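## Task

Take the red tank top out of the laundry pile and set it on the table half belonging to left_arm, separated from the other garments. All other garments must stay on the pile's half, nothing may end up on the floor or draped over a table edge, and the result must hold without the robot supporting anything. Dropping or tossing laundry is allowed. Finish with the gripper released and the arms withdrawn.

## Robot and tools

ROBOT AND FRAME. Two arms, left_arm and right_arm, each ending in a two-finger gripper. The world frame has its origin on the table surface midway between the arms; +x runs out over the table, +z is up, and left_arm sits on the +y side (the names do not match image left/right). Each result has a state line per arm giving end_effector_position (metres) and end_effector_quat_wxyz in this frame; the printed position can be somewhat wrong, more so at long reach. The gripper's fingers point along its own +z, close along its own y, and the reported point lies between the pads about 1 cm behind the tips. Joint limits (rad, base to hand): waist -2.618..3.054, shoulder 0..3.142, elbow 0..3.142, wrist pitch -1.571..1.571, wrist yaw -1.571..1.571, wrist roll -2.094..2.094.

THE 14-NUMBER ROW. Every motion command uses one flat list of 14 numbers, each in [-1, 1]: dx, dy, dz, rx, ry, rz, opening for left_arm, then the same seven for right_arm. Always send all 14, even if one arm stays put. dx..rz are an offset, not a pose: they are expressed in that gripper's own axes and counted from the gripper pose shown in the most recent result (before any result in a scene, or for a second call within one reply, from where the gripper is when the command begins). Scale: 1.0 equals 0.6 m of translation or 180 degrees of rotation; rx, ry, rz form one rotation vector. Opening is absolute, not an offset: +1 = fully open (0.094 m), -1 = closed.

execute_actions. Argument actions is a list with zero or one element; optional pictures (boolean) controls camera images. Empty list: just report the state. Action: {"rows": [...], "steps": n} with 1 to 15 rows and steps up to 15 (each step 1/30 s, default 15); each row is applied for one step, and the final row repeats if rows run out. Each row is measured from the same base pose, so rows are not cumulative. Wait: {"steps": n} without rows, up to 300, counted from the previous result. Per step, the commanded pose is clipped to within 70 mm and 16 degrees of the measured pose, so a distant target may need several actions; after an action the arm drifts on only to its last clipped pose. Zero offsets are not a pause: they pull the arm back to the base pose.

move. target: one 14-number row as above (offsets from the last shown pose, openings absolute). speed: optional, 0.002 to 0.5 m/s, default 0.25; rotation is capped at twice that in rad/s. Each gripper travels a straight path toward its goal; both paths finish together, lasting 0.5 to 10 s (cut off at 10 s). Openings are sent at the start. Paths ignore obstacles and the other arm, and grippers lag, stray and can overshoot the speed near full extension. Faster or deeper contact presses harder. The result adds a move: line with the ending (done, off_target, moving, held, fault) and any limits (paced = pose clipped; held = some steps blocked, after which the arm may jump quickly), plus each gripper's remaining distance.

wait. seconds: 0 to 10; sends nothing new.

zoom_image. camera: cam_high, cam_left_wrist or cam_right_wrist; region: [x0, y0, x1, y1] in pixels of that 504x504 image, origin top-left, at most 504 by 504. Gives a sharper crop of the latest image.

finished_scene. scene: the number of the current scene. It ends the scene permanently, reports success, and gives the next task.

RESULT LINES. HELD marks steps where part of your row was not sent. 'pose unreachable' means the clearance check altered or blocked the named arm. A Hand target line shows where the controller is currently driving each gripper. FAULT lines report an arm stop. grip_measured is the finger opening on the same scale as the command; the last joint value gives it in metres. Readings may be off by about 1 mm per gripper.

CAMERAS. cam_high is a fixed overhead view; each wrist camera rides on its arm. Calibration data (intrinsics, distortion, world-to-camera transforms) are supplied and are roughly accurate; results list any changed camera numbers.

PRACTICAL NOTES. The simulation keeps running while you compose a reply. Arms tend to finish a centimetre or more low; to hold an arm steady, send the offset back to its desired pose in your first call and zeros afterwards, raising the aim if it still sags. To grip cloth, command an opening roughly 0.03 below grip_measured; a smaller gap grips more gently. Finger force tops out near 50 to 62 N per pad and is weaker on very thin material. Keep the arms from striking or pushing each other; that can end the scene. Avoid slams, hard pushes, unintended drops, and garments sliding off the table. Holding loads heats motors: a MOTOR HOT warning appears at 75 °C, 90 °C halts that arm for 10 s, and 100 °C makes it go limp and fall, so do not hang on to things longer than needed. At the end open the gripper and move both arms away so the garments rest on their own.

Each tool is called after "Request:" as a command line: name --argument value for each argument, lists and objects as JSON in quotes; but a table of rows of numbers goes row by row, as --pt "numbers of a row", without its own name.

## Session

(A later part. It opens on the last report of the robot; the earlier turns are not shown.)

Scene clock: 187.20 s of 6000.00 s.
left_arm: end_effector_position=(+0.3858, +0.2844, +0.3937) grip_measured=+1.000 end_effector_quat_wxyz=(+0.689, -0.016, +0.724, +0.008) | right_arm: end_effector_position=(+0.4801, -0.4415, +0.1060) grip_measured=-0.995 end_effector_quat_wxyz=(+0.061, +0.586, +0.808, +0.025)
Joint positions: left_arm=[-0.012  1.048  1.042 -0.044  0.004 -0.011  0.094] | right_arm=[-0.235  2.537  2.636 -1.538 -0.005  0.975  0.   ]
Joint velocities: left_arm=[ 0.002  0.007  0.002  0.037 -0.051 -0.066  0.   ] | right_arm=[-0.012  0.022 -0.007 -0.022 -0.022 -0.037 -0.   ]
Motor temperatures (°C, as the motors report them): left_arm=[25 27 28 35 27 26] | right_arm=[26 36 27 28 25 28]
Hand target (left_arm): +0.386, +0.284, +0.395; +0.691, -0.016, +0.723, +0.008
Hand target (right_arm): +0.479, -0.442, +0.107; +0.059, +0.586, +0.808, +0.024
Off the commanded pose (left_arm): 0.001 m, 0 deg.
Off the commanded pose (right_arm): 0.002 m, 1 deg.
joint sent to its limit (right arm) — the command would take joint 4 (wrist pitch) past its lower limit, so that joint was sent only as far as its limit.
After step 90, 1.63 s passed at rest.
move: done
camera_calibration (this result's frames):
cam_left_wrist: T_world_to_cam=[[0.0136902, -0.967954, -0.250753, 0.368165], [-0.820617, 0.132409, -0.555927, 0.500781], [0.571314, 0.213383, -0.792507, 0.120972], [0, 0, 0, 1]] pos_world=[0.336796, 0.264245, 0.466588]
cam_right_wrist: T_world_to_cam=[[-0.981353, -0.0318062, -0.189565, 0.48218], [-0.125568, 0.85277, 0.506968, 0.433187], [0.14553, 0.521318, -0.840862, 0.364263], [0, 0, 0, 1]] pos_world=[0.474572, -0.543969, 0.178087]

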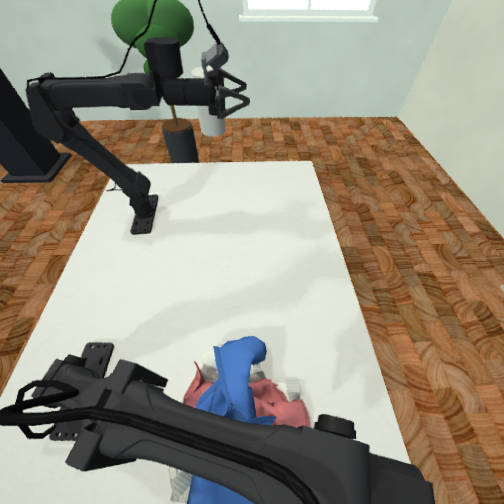

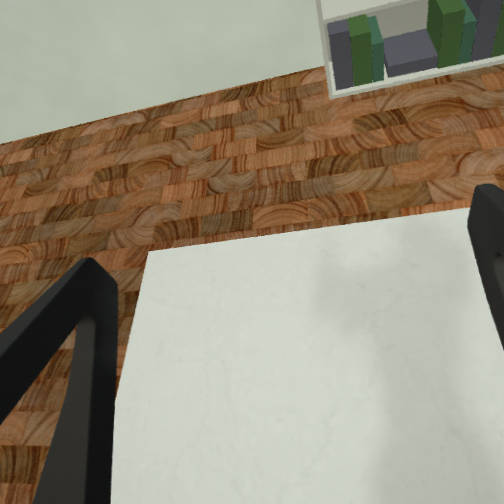

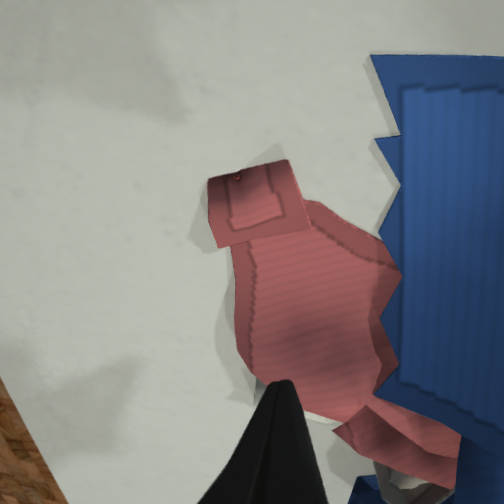

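Request:
move --target '[0, 0, 0, 0, 0, 0, 1, 0.08515, -0.01578, 0.1623, 0, 0, 0, 0.25]' --speed 0.15

Request:
move --target '[0, 0, 0, 0, 0, 0, 1, 0, 0, 0.015, 0, 0, 0, -1]' --speed 0.15

Request:
move --target '[0, 0, 0, 0, 0, 0, 1, 0, 0, -0.15, 0, 0, 0, -1]' --speed 0.15

Scene clock: 222.27 s of 6000.00 s.
left_arm: end_effector_position=(+0.3858, +0.2844, +0.3929) grip_measured=+1.000 end_effector_quat_wxyz=(+0.688, -0.016, +0.725, +0.008) | right_arm: end_effector_position=(+0.4549, -0.4062, +0.0176) grip_measured=+0.249 end_effector_quat_wxyz=(+0.045, +0.589, +0.807, +0.010)
Joint positions: left_arm=[-0.012  1.048  1.042 -0.048  0.004 -0.011  0.094] | right_arm=[-0.169  2.34   1.927 -1.067  0.019  1.046  0.059]
Joint velocities: left_arm=[-0.007  0.007 -0.017  0.007  0.007 -0.081  0.   ] | right_arm=[-0.012 -0.027 -0.027  0.095  0.022 -0.022 -0.   ]
Motor temperatures (°C, as the motors report them): left_arm=[25 27 28 35 27 26] | right_arm=[26 37 28 27 25 28]
Hand target (left_arm): +0.386, +0.284, +0.394; +0.689, -0.016, +0.724, +0.008
Hand target (right_arm): +0.466, -0.398, +0.006; +0.059, +0.586, +0.808, +0.025
Off the commanded pose (left_arm): 0.001 m, 0 deg.
Off the commanded pose (right_arm): 0.020 m, 3 deg.
After step 90, 30.93 s passed at rest.
move: off_target (right_arm)
camera_calibration (this result's frames):
cam_left_wrist: T_world_to_cam=[[0.01283, -0.967986, -0.250676, 0.368261], [-0.82252, 0.132339, -0.553125, 0.499924], [0.568592, 0.213282, -0.79449, 0.12218], [0, 0, 0, 1]] pos_world=[0.337002, 0.264253, 0.465906]
cam_right_wrist: T_world_to_cam=[[-0.988756, -0.0257068, -0.147314, 0.446892], [-0.0977325, 0.856698, 0.506475, 0.433676], [0.113183, 0.515177, -0.849578, 0.287635], [0, 0, 0, 1]] pos_world=[0.451695, -0.508224, 0.0905557]

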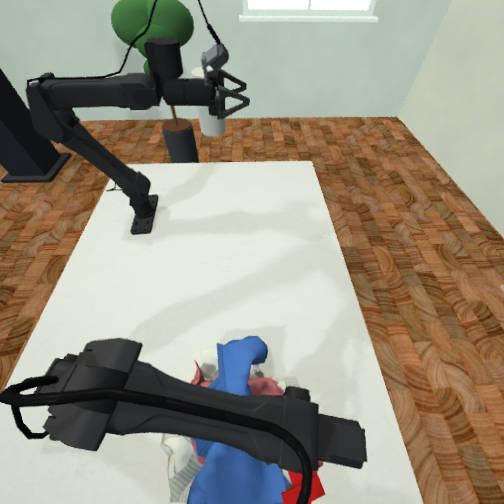

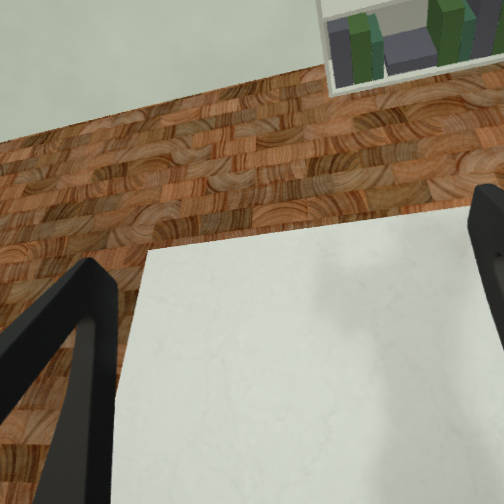

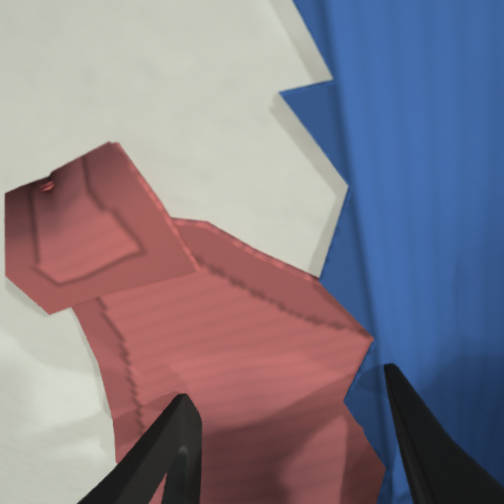

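Scene clock: 222.97 s of 6000.00 s.
left_arm: end_effector_position=(+0.3858, +0.2844, +0.3920) grip_measured=+1.000 end_effector_quat_wxyz=(+0.687, -0.016, +0.727, +0.007) | right_arm: end_effector_position=(+0.4575, -0.4064, +0.0182) grip_measured=-0.983 end_effector_quat_wxyz=(+0.050, +0.589, +0.807, +0.013)
Joint positions: left_arm=[-0.012  1.048  1.042 -0.051  0.004 -0.011  0.094] | right_arm=[-0.169  2.339  1.927 -1.057  0.017  1.046  0.001]
Joint velocities: left_arm=[ 0.007 -0.002 -0.007 -0.051  0.037 -0.11   0.   ] | right_arm=[ 0.007 -0.012  0.002 -0.022 -0.022  0.022  0.001]
Motor temperatures (°C, as the motors report them): left_arm=[25 27 28 35 27 26] | right_arm=[26 37 28 27 25 28]
Hand target (left_arm): +0.386, +0.284, +0.393; +0.688, -0.016, +0.725, +0.008
Hand target (right_arm): +0.455, -0.406, +0.009; +0.045, +0.589, +0.807, +0.010
Off the commanded pose (left_arm): 0.001 m, 0 deg.
Off the commanded pose (right_arm): 0.010 m, 1 deg.
move: done
camera_calibration (this result's frames):
cam_left_wrist: T_world_to_cam=[[0.0119701, -0.968018, -0.250596, 0.368355], [-0.824413, 0.132269, -0.550317, 0.499063], [0.565863, 0.213182, -0.796463, 0.123385], [0, 0, 0, 1]] pos_world=[0.337206, 0.26426, 0.465223]
cam_right_wrist: T_world_to_cam=[[-0.987037, -0.0259626, -0.158379, 0.448893], [-0.103561, 0.856925, 0.50493, 0.436616], [0.12261, 0.514786, -0.848506, 0.283458], [0, 0, 0, 1]] pos_world=[0.453535, -0.508413, 0.091151]

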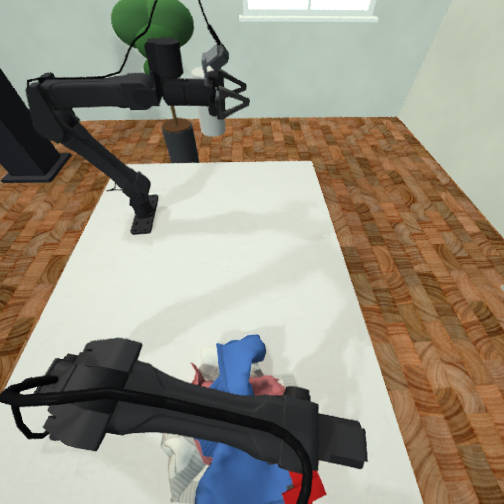

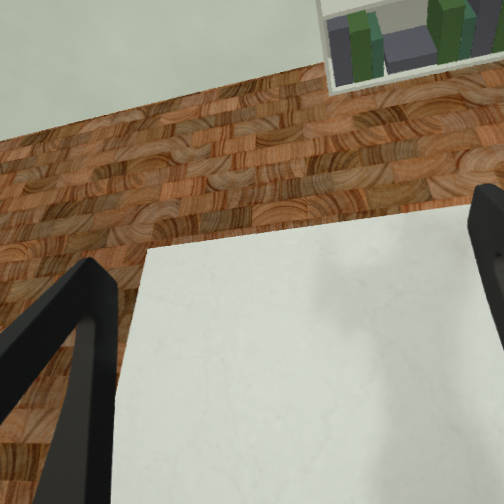

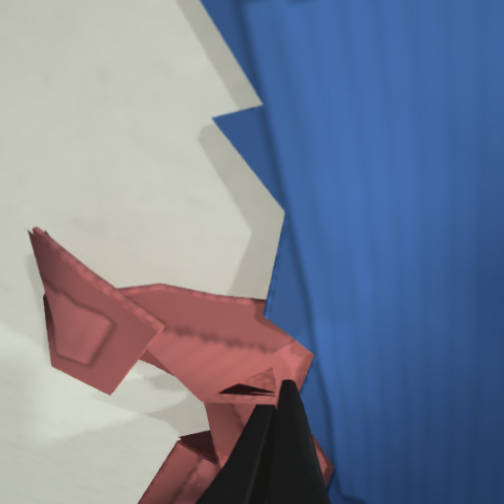

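Scene clock: 224.20 s of 6000.00 s.
left_arm: end_effector_position=(+0.3857, +0.2844, +0.3912) grip_measured=+1.000 end_effector_quat_wxyz=(+0.686, -0.016, +0.728, +0.007) | right_arm: end_effector_position=(+0.4495, -0.4047, +0.0963) grip_measured=-0.983 end_effector_quat_wxyz=(+0.043, +0.589, +0.807, +0.009)
Joint positions: left_arm=[-0.012  1.048  1.042 -0.054  0.004 -0.011  0.094] | right_arm=[-0.169  2.307  2.185 -1.363  0.017  1.046  0.001]
Joint velocities: left_arm=[-0.007 -0.002 -0.012 -0.037  0.007  0.051  0.   ] | right_arm=[-0.012 -0.012 -0.002  0.007  0.007 -0.007 -0.002]
Motor temperatures (°C, as the motors report them): left_arm=[25 27 28 35 27 26] | right_arm=[26 37 28 27 25 28]
Hand target (left_arm): +0.386, +0.284, +0.392; +0.687, -0.016, +0.727, +0.007
Hand target (right_arm): +0.450, -0.403, +0.108; +0.050, +0.589, +0.807, +0.013
Off the commanded pose (left_arm): 0.001 m, 0 deg.
Off the commanded pose (right_arm): 0.012 m, 1 deg.
move: off_target (right_arm)
camera_calibration (this result's frames):
cam_left_wrist: T_world_to_cam=[[0.0111104, -0.968049, -0.250514, 0.368449], [-0.826296, 0.1322, -0.547502, 0.498198], [0.563127, 0.213081, -0.798426, 0.124587], [0, 0, 0, 1]] pos_world=[0.337408, 0.264268, 0.464539]
cam_right_wrist: T_world_to_cam=[[-0.98945, -0.02544, -0.142625, 0.45317], [-0.0954291, 0.855164, 0.509497, 0.390062], [0.109006, 0.517732, -0.84857, 0.357118], [0, 0, 0, 1]] pos_world=[0.446684, -0.50693, 0.168938]

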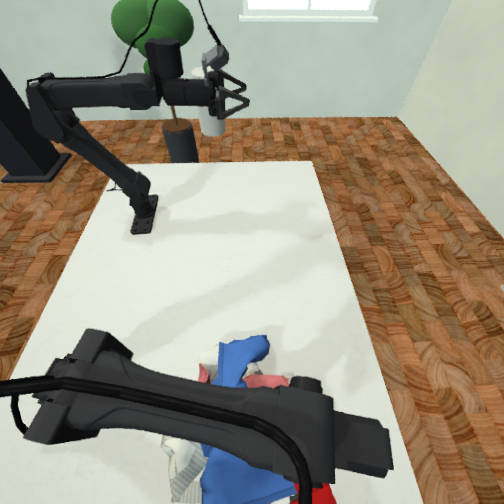

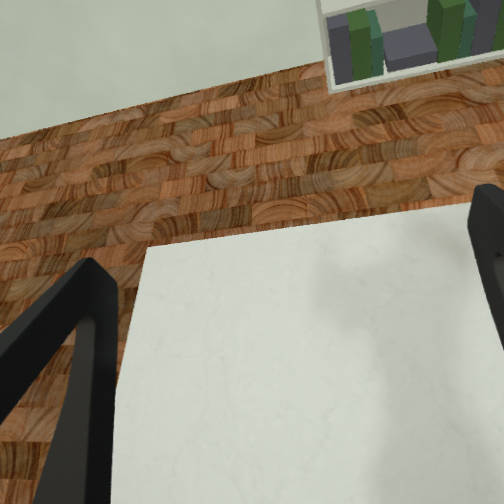

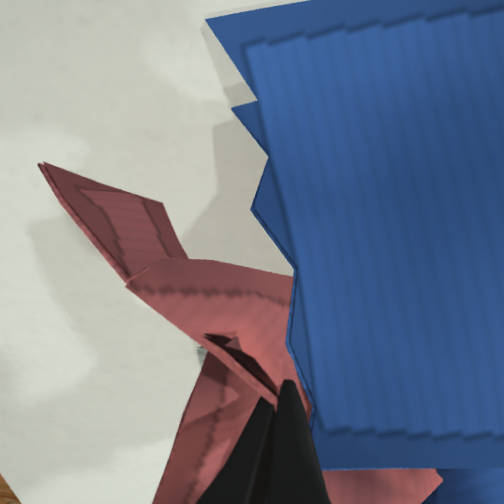

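Request:
move --target '[0, 0, 0, 0, 0, 0, 1, -0.02528, 0.0485, -0.25472, 0, 0, 0, -1]' --speed 0.12

Scene clock: 237.87 s of 6000.00 s.
left_arm: end_effector_position=(+0.3856, +0.2844, +0.3902) grip_measured=+1.000 end_effector_quat_wxyz=(+0.684, -0.016, +0.729, +0.007) | right_arm: end_effector_position=(+0.4745, -0.4101, +0.2361) grip_measured=-0.983 end_effector_quat_wxyz=(+0.186, +0.579, +0.791, +0.073)
Joint positions: left_arm=[-0.012  1.048  1.042 -0.058  0.004 -0.011  0.094] | right_arm=[-0.169  2.274  2.645 -1.54   0.017  1.046  0.001]
Joint velocities: left_arm=[-0.007  0.017 -0.007  0.022  0.022  0.007  0.   ] | right_arm=[-0.012 -0.012  0.002  0.066 -0.037  0.066  0.   ]
Motor temperatures (°C, as the motors report them): left_arm=[25 27 28 36 27 26] | right_arm=[26 38 28 27 25 28]
Hand target (left_arm): +0.386, +0.284, +0.391; +0.686, -0.016, +0.728, +0.007
Hand target (right_arm): +0.471, -0.405, +0.252; +0.200, +0.575, +0.790, +0.079
Off the commanded pose (left_arm): 0.001 m, 0 deg.
Off the commanded pose (right_arm): 0.017 m, 18 deg; orientation clipped at the last step of the last action.
joint sent to its limit (right arm) — the command would take joint 4 (wrist pitch) past its lower limit, so that joint was sent only as far as its limit.
move: off_target (right_arm); limits=paced
camera_calibration (this result's frames):
cam_left_wrist: T_world_to_cam=[[0.0101556, -0.968084, -0.250418, 0.368551], [-0.828377, 0.132123, -0.544366, 0.497233], [0.560079, 0.212969, -0.800597, 0.125919], [0, 0, 0, 1]] pos_world=[0.337629, 0.264276, 0.463779]
cam_right_wrist: T_world_to_cam=[[-0.899329, -0.0449571, -0.434955, 0.515893], [-0.237148, 0.885856, 0.398773, 0.431809], [0.367379, 0.461777, -0.807338, 0.320539], [0, 0, 0, 1]] pos_world=[0.448601, -0.507345, 0.310979]

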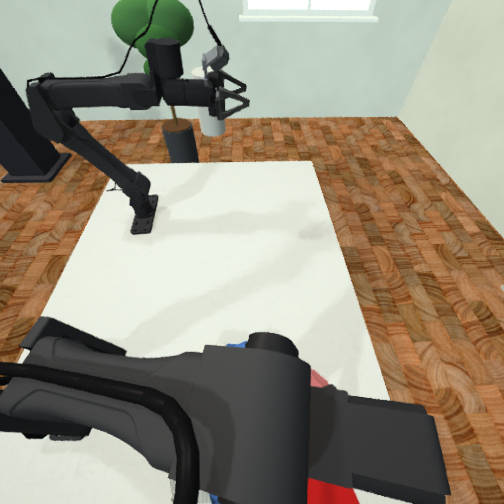

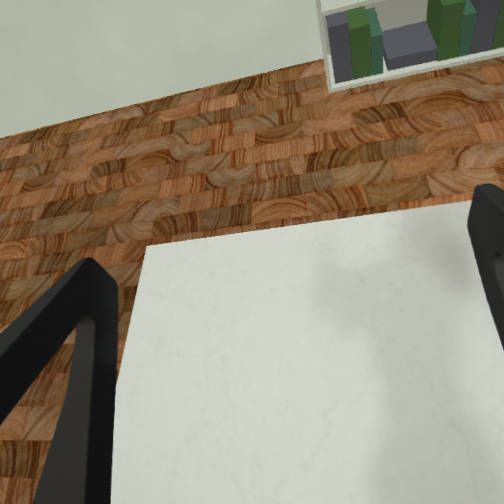

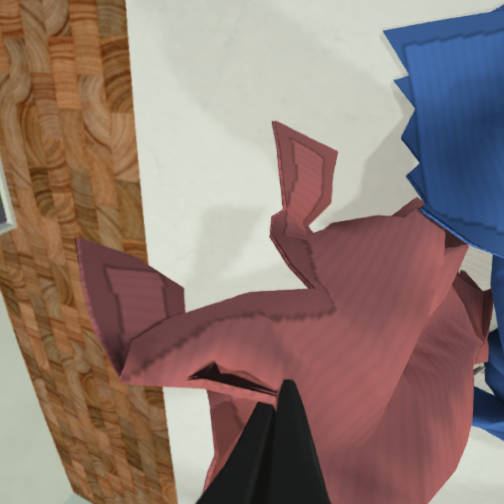

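Request:
move --target '[0, 0.167, -0.333, 0, 0, 0, 1, 0.10639, 0.16807, -0.29741, -0.139, 0, 0, -1]' --speed 0.2

Scene clock: 264.27 s of 6000.00 s.
left_arm: end_effector_position=(+0.1812, +0.3824, +0.3954) grip_measured=+1.000 end_effector_quat_wxyz=(+0.699, -0.038, +0.714, +0.009) | right_arm: end_effector_position=(+0.4853, -0.3027, +0.4047) grip_measured=-0.984 end_effector_quat_wxyz=(+0.351, +0.515, +0.733, +0.274)
Joint positions: left_arm=[ 1.521  0.706  1.018 -0.641  1.5    0.288  0.094] | right_arm=[ 0.023  2.111  2.854 -1.392 -0.057  1.232  0.001]
Joint velocities: left_arm=[-0.002  0.046  0.081 -0.139 -0.022  0.286  0.   ] | right_arm=[-0.022  0.007  0.007 -0.066 -0.022  0.007 -0.   ]
Motor temperatures (°C, as the motors report them): left_arm=[25 27 28 36 27 26] | right_arm=[26 38 28 28 25 28]
Hand target (left_arm): +0.182, +0.378, +0.403; +0.700, -0.024, +0.713, +0.006
Hand target (right_arm): +0.481, -0.300, +0.422; +0.369, +0.506, +0.725, +0.288
Off the commanded pose (left_arm): 0.008 m, 4 deg.
Off the commanded pose (right_arm): 0.017 m, 7 deg.
elbow stopped short (right arm): the move would have taken joint 3 (elbow) straighter than the controller allows; a more bent joint 3 avoids this.
move: off_target (left_arm, right_arm); limits=paced
camera_calibration (this result's frames):
cam_left_wrist: T_world_to_cam=[[0.0547028, -0.973446, -0.222284, 0.44972], [-0.808613, 0.087415, -0.58181, 0.346086], [0.585792, 0.211569, -0.78236, 0.212394], [0, 0, 0, 1]] pos_world=[0.13083, 0.362589, 0.467491]
cam_right_wrist: T_world_to_cam=[[-0.550471, -0.0347168, -0.834132, 0.599137], [-0.50062, 0.813297, 0.296525, 0.41926], [0.668103, 0.580811, -0.465076, 0.154664], [0, 0, 0, 1]] pos_world=[0.436365, -0.410014, 0.447369]

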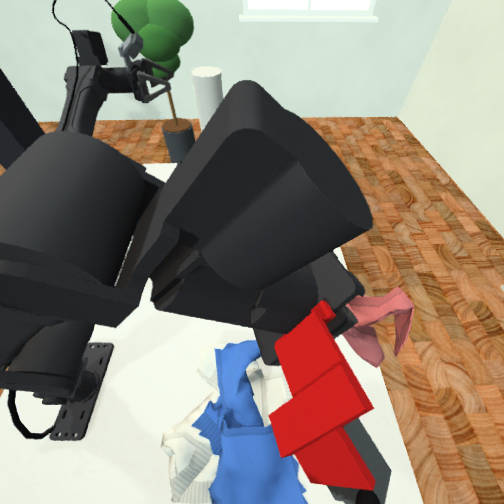

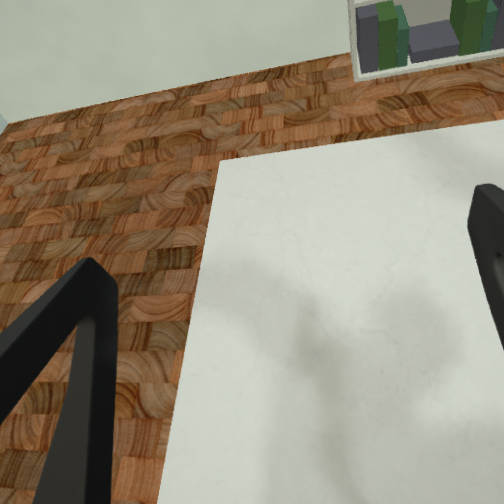

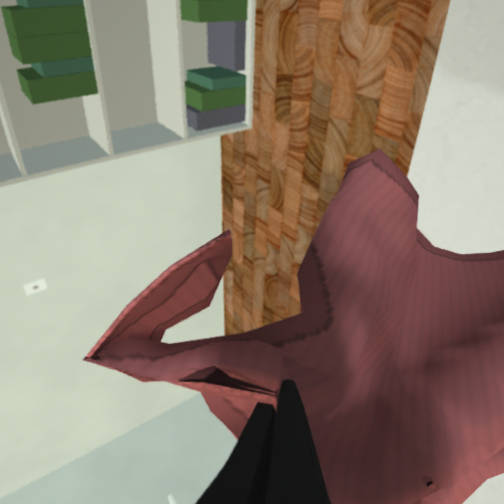

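Request:
move --target '[0, 0, 0, 0, 0, 0, 1, 0.89592, -0.0139, -0.12702, -0.1668, 0.2435, -0.1589, -1]' --speed 0.3

Scene clock: 304.73 s of 6000.00 s.
left_arm: end_effector_position=(+0.1812, +0.3823, +0.3933) grip_measured=+1.000 end_effector_quat_wxyz=(+0.698, -0.040, +0.715, +0.007) | right_arm: end_effector_position=(+0.2947, +0.2015, +0.3144) grip_measured=-0.984 end_effector_quat_wxyz=(+0.218, +0.095, +0.820, +0.521)
Joint positions: left_arm=[ 1.521  0.711  1.022 -0.675  1.5    0.319  0.094] | right_arm=[ 1.061  1.91   1.816 -0.277 -0.04   1.274  0.001]
Joint velocities: left_arm=[ 0.007  0.007  0.017 -0.037 -0.007  0.037  0.   ] | right_arm=[-0.012 -0.007  0.012 -0.037 -0.081 -0.037  0.001]
Motor temperatures (°C, as the motors report them): left_arm=[25 27 29 33 27 26] | right_arm=[26 36 28 33 25 28]
Hand target (left_arm): +0.181, +0.382, +0.395; +0.699, -0.038, +0.714, +0.009
Hand target (right_arm): +0.297, +0.204, +0.327; +0.227, +0.087, +0.811, +0.532
Off the commanded pose (left_arm): 0.002 m, 0 deg.
Off the commanded pose (right_arm): 0.007 m, 2 deg.
After step 1139, the last 450 steps of your reply time or wait did not run and took no scene time. You can wait again.
move: done
camera_calibration (this result's frames):
cam_left_wrist: T_world_to_cam=[[0.0531541, -0.974531, -0.217862, 0.448075], [-0.809713, 0.08562, -0.580547, 0.345302], [0.584414, 0.207264, -0.784539, 0.213512], [0, 0, 0, 1]] pos_world=[0.130999, 0.362845, 0.465591]
cam_right_wrist: T_world_to_cam=[[-0.153927, -0.259333, -0.953443, 0.402371], [-0.984499, -0.0418471, 0.170323, 0.295147], [-0.084069, 0.964881, -0.248872, 0.0234796], [0, 0, 0, 1]] pos_world=[0.354482, 0.0940439, 0.33921]

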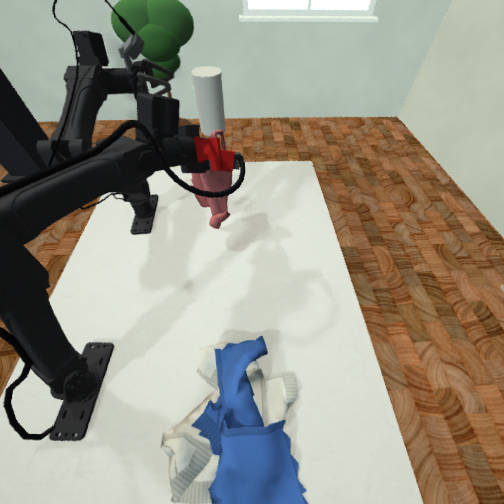

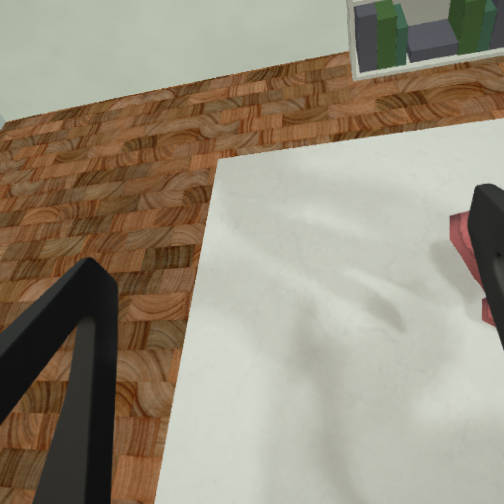

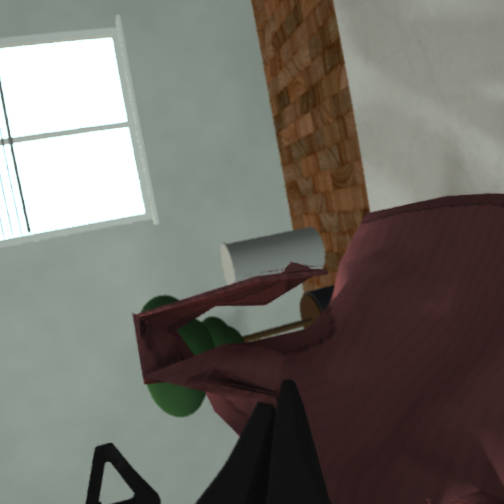

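Request:
move --target '[0, 0, 0, 0, 0, 0, 1, 0.0259, -0.19746, 0.11205, 0.1603, 0.0462, 0, -1]' --speed 0.25

Request:
move --target '[0, 0, 0, 0, 0, 0, 1, 0, 0, 0, 0, 0, 0, 1]' --speed 0.25

Scene clock: 338.90 s of 6000.00 s.
left_arm: end_effector_position=(+0.1812, +0.3823, +0.3933) grip_measured=+1.000 end_effector_quat_wxyz=(+0.698, -0.040, +0.715, +0.007) | right_arm: end_effector_position=(+0.3146, +0.2122, +0.1756) grip_measured=-0.984 end_effector_quat_wxyz=(+0.126, +0.109, +0.936, +0.310)
Joint positions: left_arm=[ 1.521  0.711  1.022 -0.675  1.5    0.319  0.094] | right_arm=[ 1.041  2.364  2.383 -0.908 -0.045  1.245  0.001]
Joint velocities: left_arm=[-0.007 -0.022  0.012 -0.037 -0.081  0.081  0.   ] | right_arm=[ 0.002 -0.017  0.002 -0.022 -0.022  0.066 -0.   ]
Motor temperatures (°C, as the motors report them): left_arm=[25 27 29 33 27 26] | right_arm=[26 36 30 35 25 28]
Hand target (left_arm): +0.181, +0.382, +0.393; +0.698, -0.040, +0.715, +0.007
Hand target (right_arm): +0.319, +0.209, +0.177; +0.128, +0.108, +0.937, +0.307
Off the commanded pose (left_arm): 0.000 m, 0 deg.
Off the commanded pose (right_arm): 0.007 m, 1 deg.
move: done
camera_calibration (this result's frames):
cam_left_wrist: T_world_to_cam=[[0.0531541, -0.974531, -0.217862, 0.448075], [-0.809713, 0.08562, -0.580547, 0.345302], [0.584414, 0.207264, -0.784539, 0.213512], [0, 0, 0, 1]] pos_world=[0.130999, 0.362845, 0.465591]
cam_right_wrist: T_world_to_cam=[[-0.369293, -0.63408, -0.679386, 0.375003], [-0.907577, 0.0888872, 0.41037, 0.244736], [-0.199819, 0.768142, -0.608302, 0.121545], [0, 0, 0, 1]] pos_world=[0.38489, 0.122665, 0.228276]

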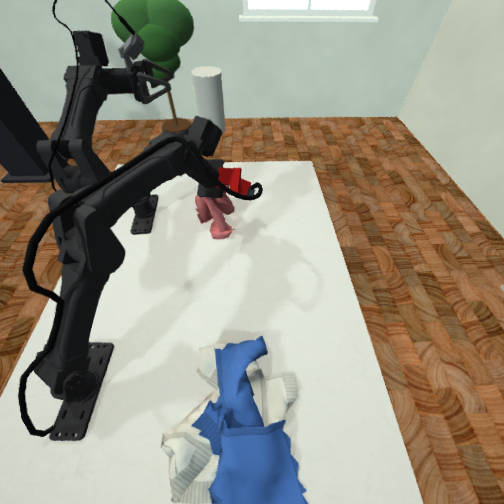

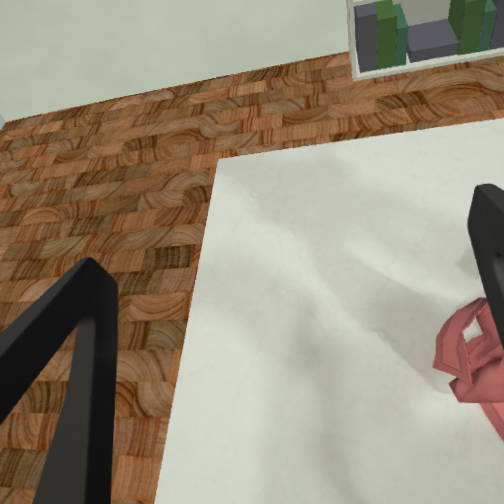

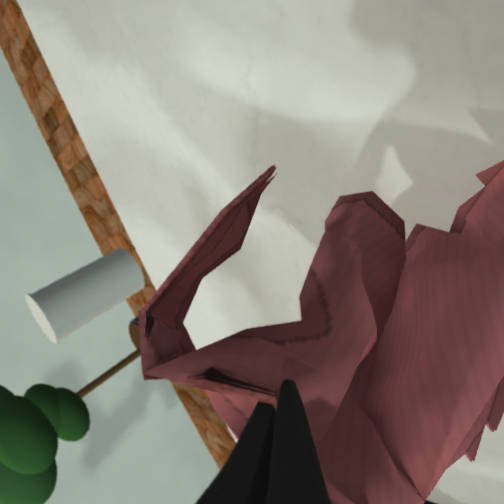

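Scene clock: 339.40 s of 6000.00 s.
left_arm: end_effector_position=(+0.1812, +0.3823, +0.3933) grip_measured=+1.000 end_effector_quat_wxyz=(+0.698, -0.040, +0.715, +0.007) | right_arm: end_effector_position=(+0.3146, +0.2122, +0.1756) grip_measured=+1.000 end_effector_quat_wxyz=(+0.126, +0.109, +0.936, +0.310)
Joint positions: left_arm=[ 1.521  0.711  1.022 -0.675  1.5    0.319  0.094] | right_arm=[ 1.041  2.364  2.383 -0.908 -0.045  1.245  0.094]
Joint velocities: left_arm=[ 0.002  0.002 -0.002  0.022 -0.007 -0.022  0.   ] | right_arm=[-0.007 -0.017 -0.007  0.007 -0.11   0.051  0.   ]
Motor temperatures (°C, as the motors report them): left_arm=[25 27 29 33 27 26] | right_arm=[26 36 30 35 25 28]
Hand target (left_arm): +0.181, +0.382, +0.393; +0.698, -0.040, +0.715, +0.007
Hand target (right_arm): +0.315, +0.212, +0.176; +0.126, +0.109, +0.936, +0.310
Off the commanded pose (left_arm): 0.000 m, 0 deg.
Off the commanded pose (right_arm): 0.000 m, 0 deg.
move: done
camera_calibration (this result's frames):
cam_left_wrist: T_world_to_cam=[[0.0531541, -0.974531, -0.217862, 0.448075], [-0.809713, 0.08562, -0.580547, 0.345302], [0.584414, 0.207264, -0.784539, 0.213512], [0, 0, 0, 1]] pos_world=[0.130999, 0.362845, 0.465591]
cam_right_wrist: T_world_to_cam=[[-0.369433, -0.634298, -0.679106, 0.37495], [-0.907492, 0.0890187, 0.41053, 0.244647], [-0.199945, 0.767947, -0.608506, 0.121665], [0, 0, 0, 1]] pos_world=[0.384861, 0.12262, 0.22823]

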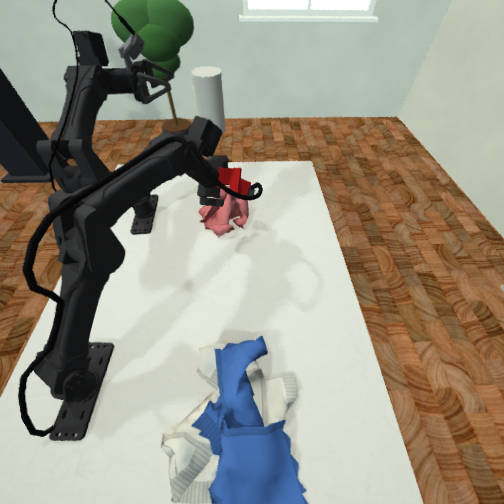

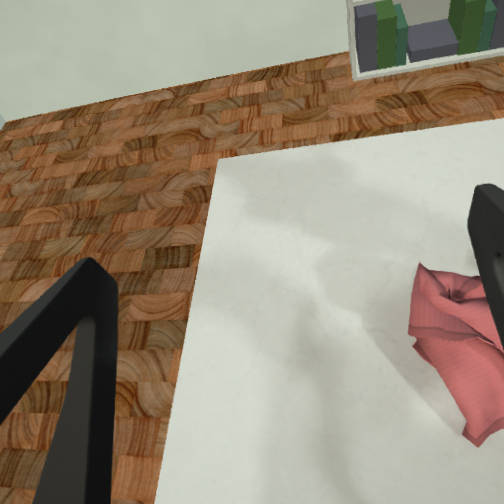

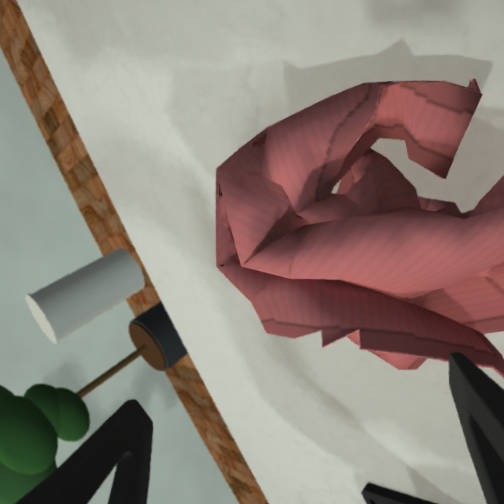

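Request:
move --target '[0, 0, 0, 0, 0, 0, 1, -0.2433, -0.43037, -0.65881, 0.05143, -0.18574, 0.23713, 1]' --speed 0.4

Scene clock: 350.77 s of 6000.00 s.
left_arm: end_effector_position=(+0.1812, +0.3823, +0.3933) grip_measured=+1.000 end_effector_quat_wxyz=(+0.698, -0.040, +0.715, +0.007) | right_arm: end_effector_position=(+0.3072, -0.2472, +0.3519) grip_measured=+1.000 end_effector_quat_wxyz=(+0.257, +0.529, +0.780, +0.211)
Joint positions: left_arm=[ 1.521  0.711  1.022 -0.675  1.5    0.319  0.094] | right_arm=[ 0.261  1.404  1.886 -1.379  0.078  1.381  0.094]
Joint velocities: left_arm=[ 0.007 -0.012 -0.007 -0.066  0.022  0.051  0.   ] | right_arm=[-0.002 -0.002 -0.022  0.037  0.051 -0.051  0.   ]
Motor temperatures (°C, as the motors report them): left_arm=[25 27 29 33 27 26] | right_arm=[26 38 29 34 25 28]
Hand target (left_arm): +0.181, +0.382, +0.393; +0.698, -0.040, +0.715, +0.007
Hand target (right_arm): +0.303, -0.250, +0.359; +0.262, +0.527, +0.780, +0.213
Off the commanded pose (left_arm): 0.000 m, 0 deg.
Off the commanded pose (right_arm): 0.008 m, 1 deg.
After step 150, 4.37 s passed at rest.
move: done
camera_calibration (this result's frames):
cam_left_wrist: T_world_to_cam=[[0.0531541, -0.974531, -0.217862, 0.448075], [-0.809713, 0.08562, -0.580547, 0.345302], [0.584414, 0.207264, -0.784539, 0.213512], [0, 0, 0, 1]] pos_world=[0.130999, 0.362845, 0.465591]
cam_right_wrist: T_world_to_cam=[[-0.734164, -0.0659691, -0.67576, 0.451985], [-0.443233, 0.800512, 0.403392, 0.242238], [0.514343, 0.595675, -0.616946, 0.321277], [0, 0, 0, 1]] pos_world=[0.273953, -0.355474, 0.405927]

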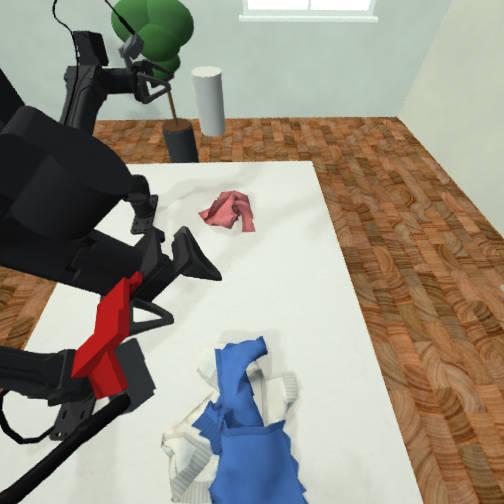

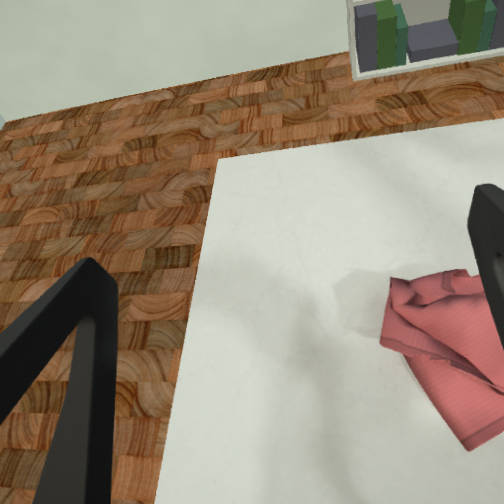

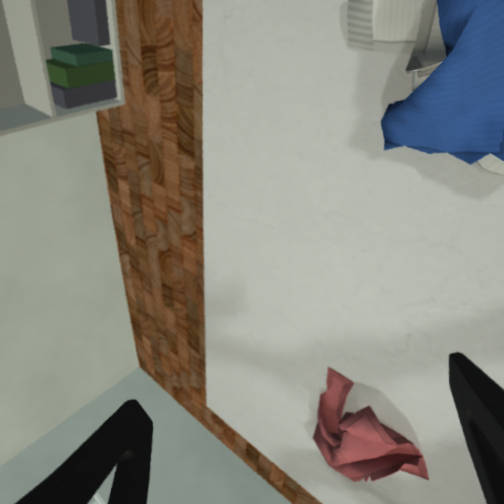

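Request:
finished_scene --scene 1

The scene is finished: the task was done.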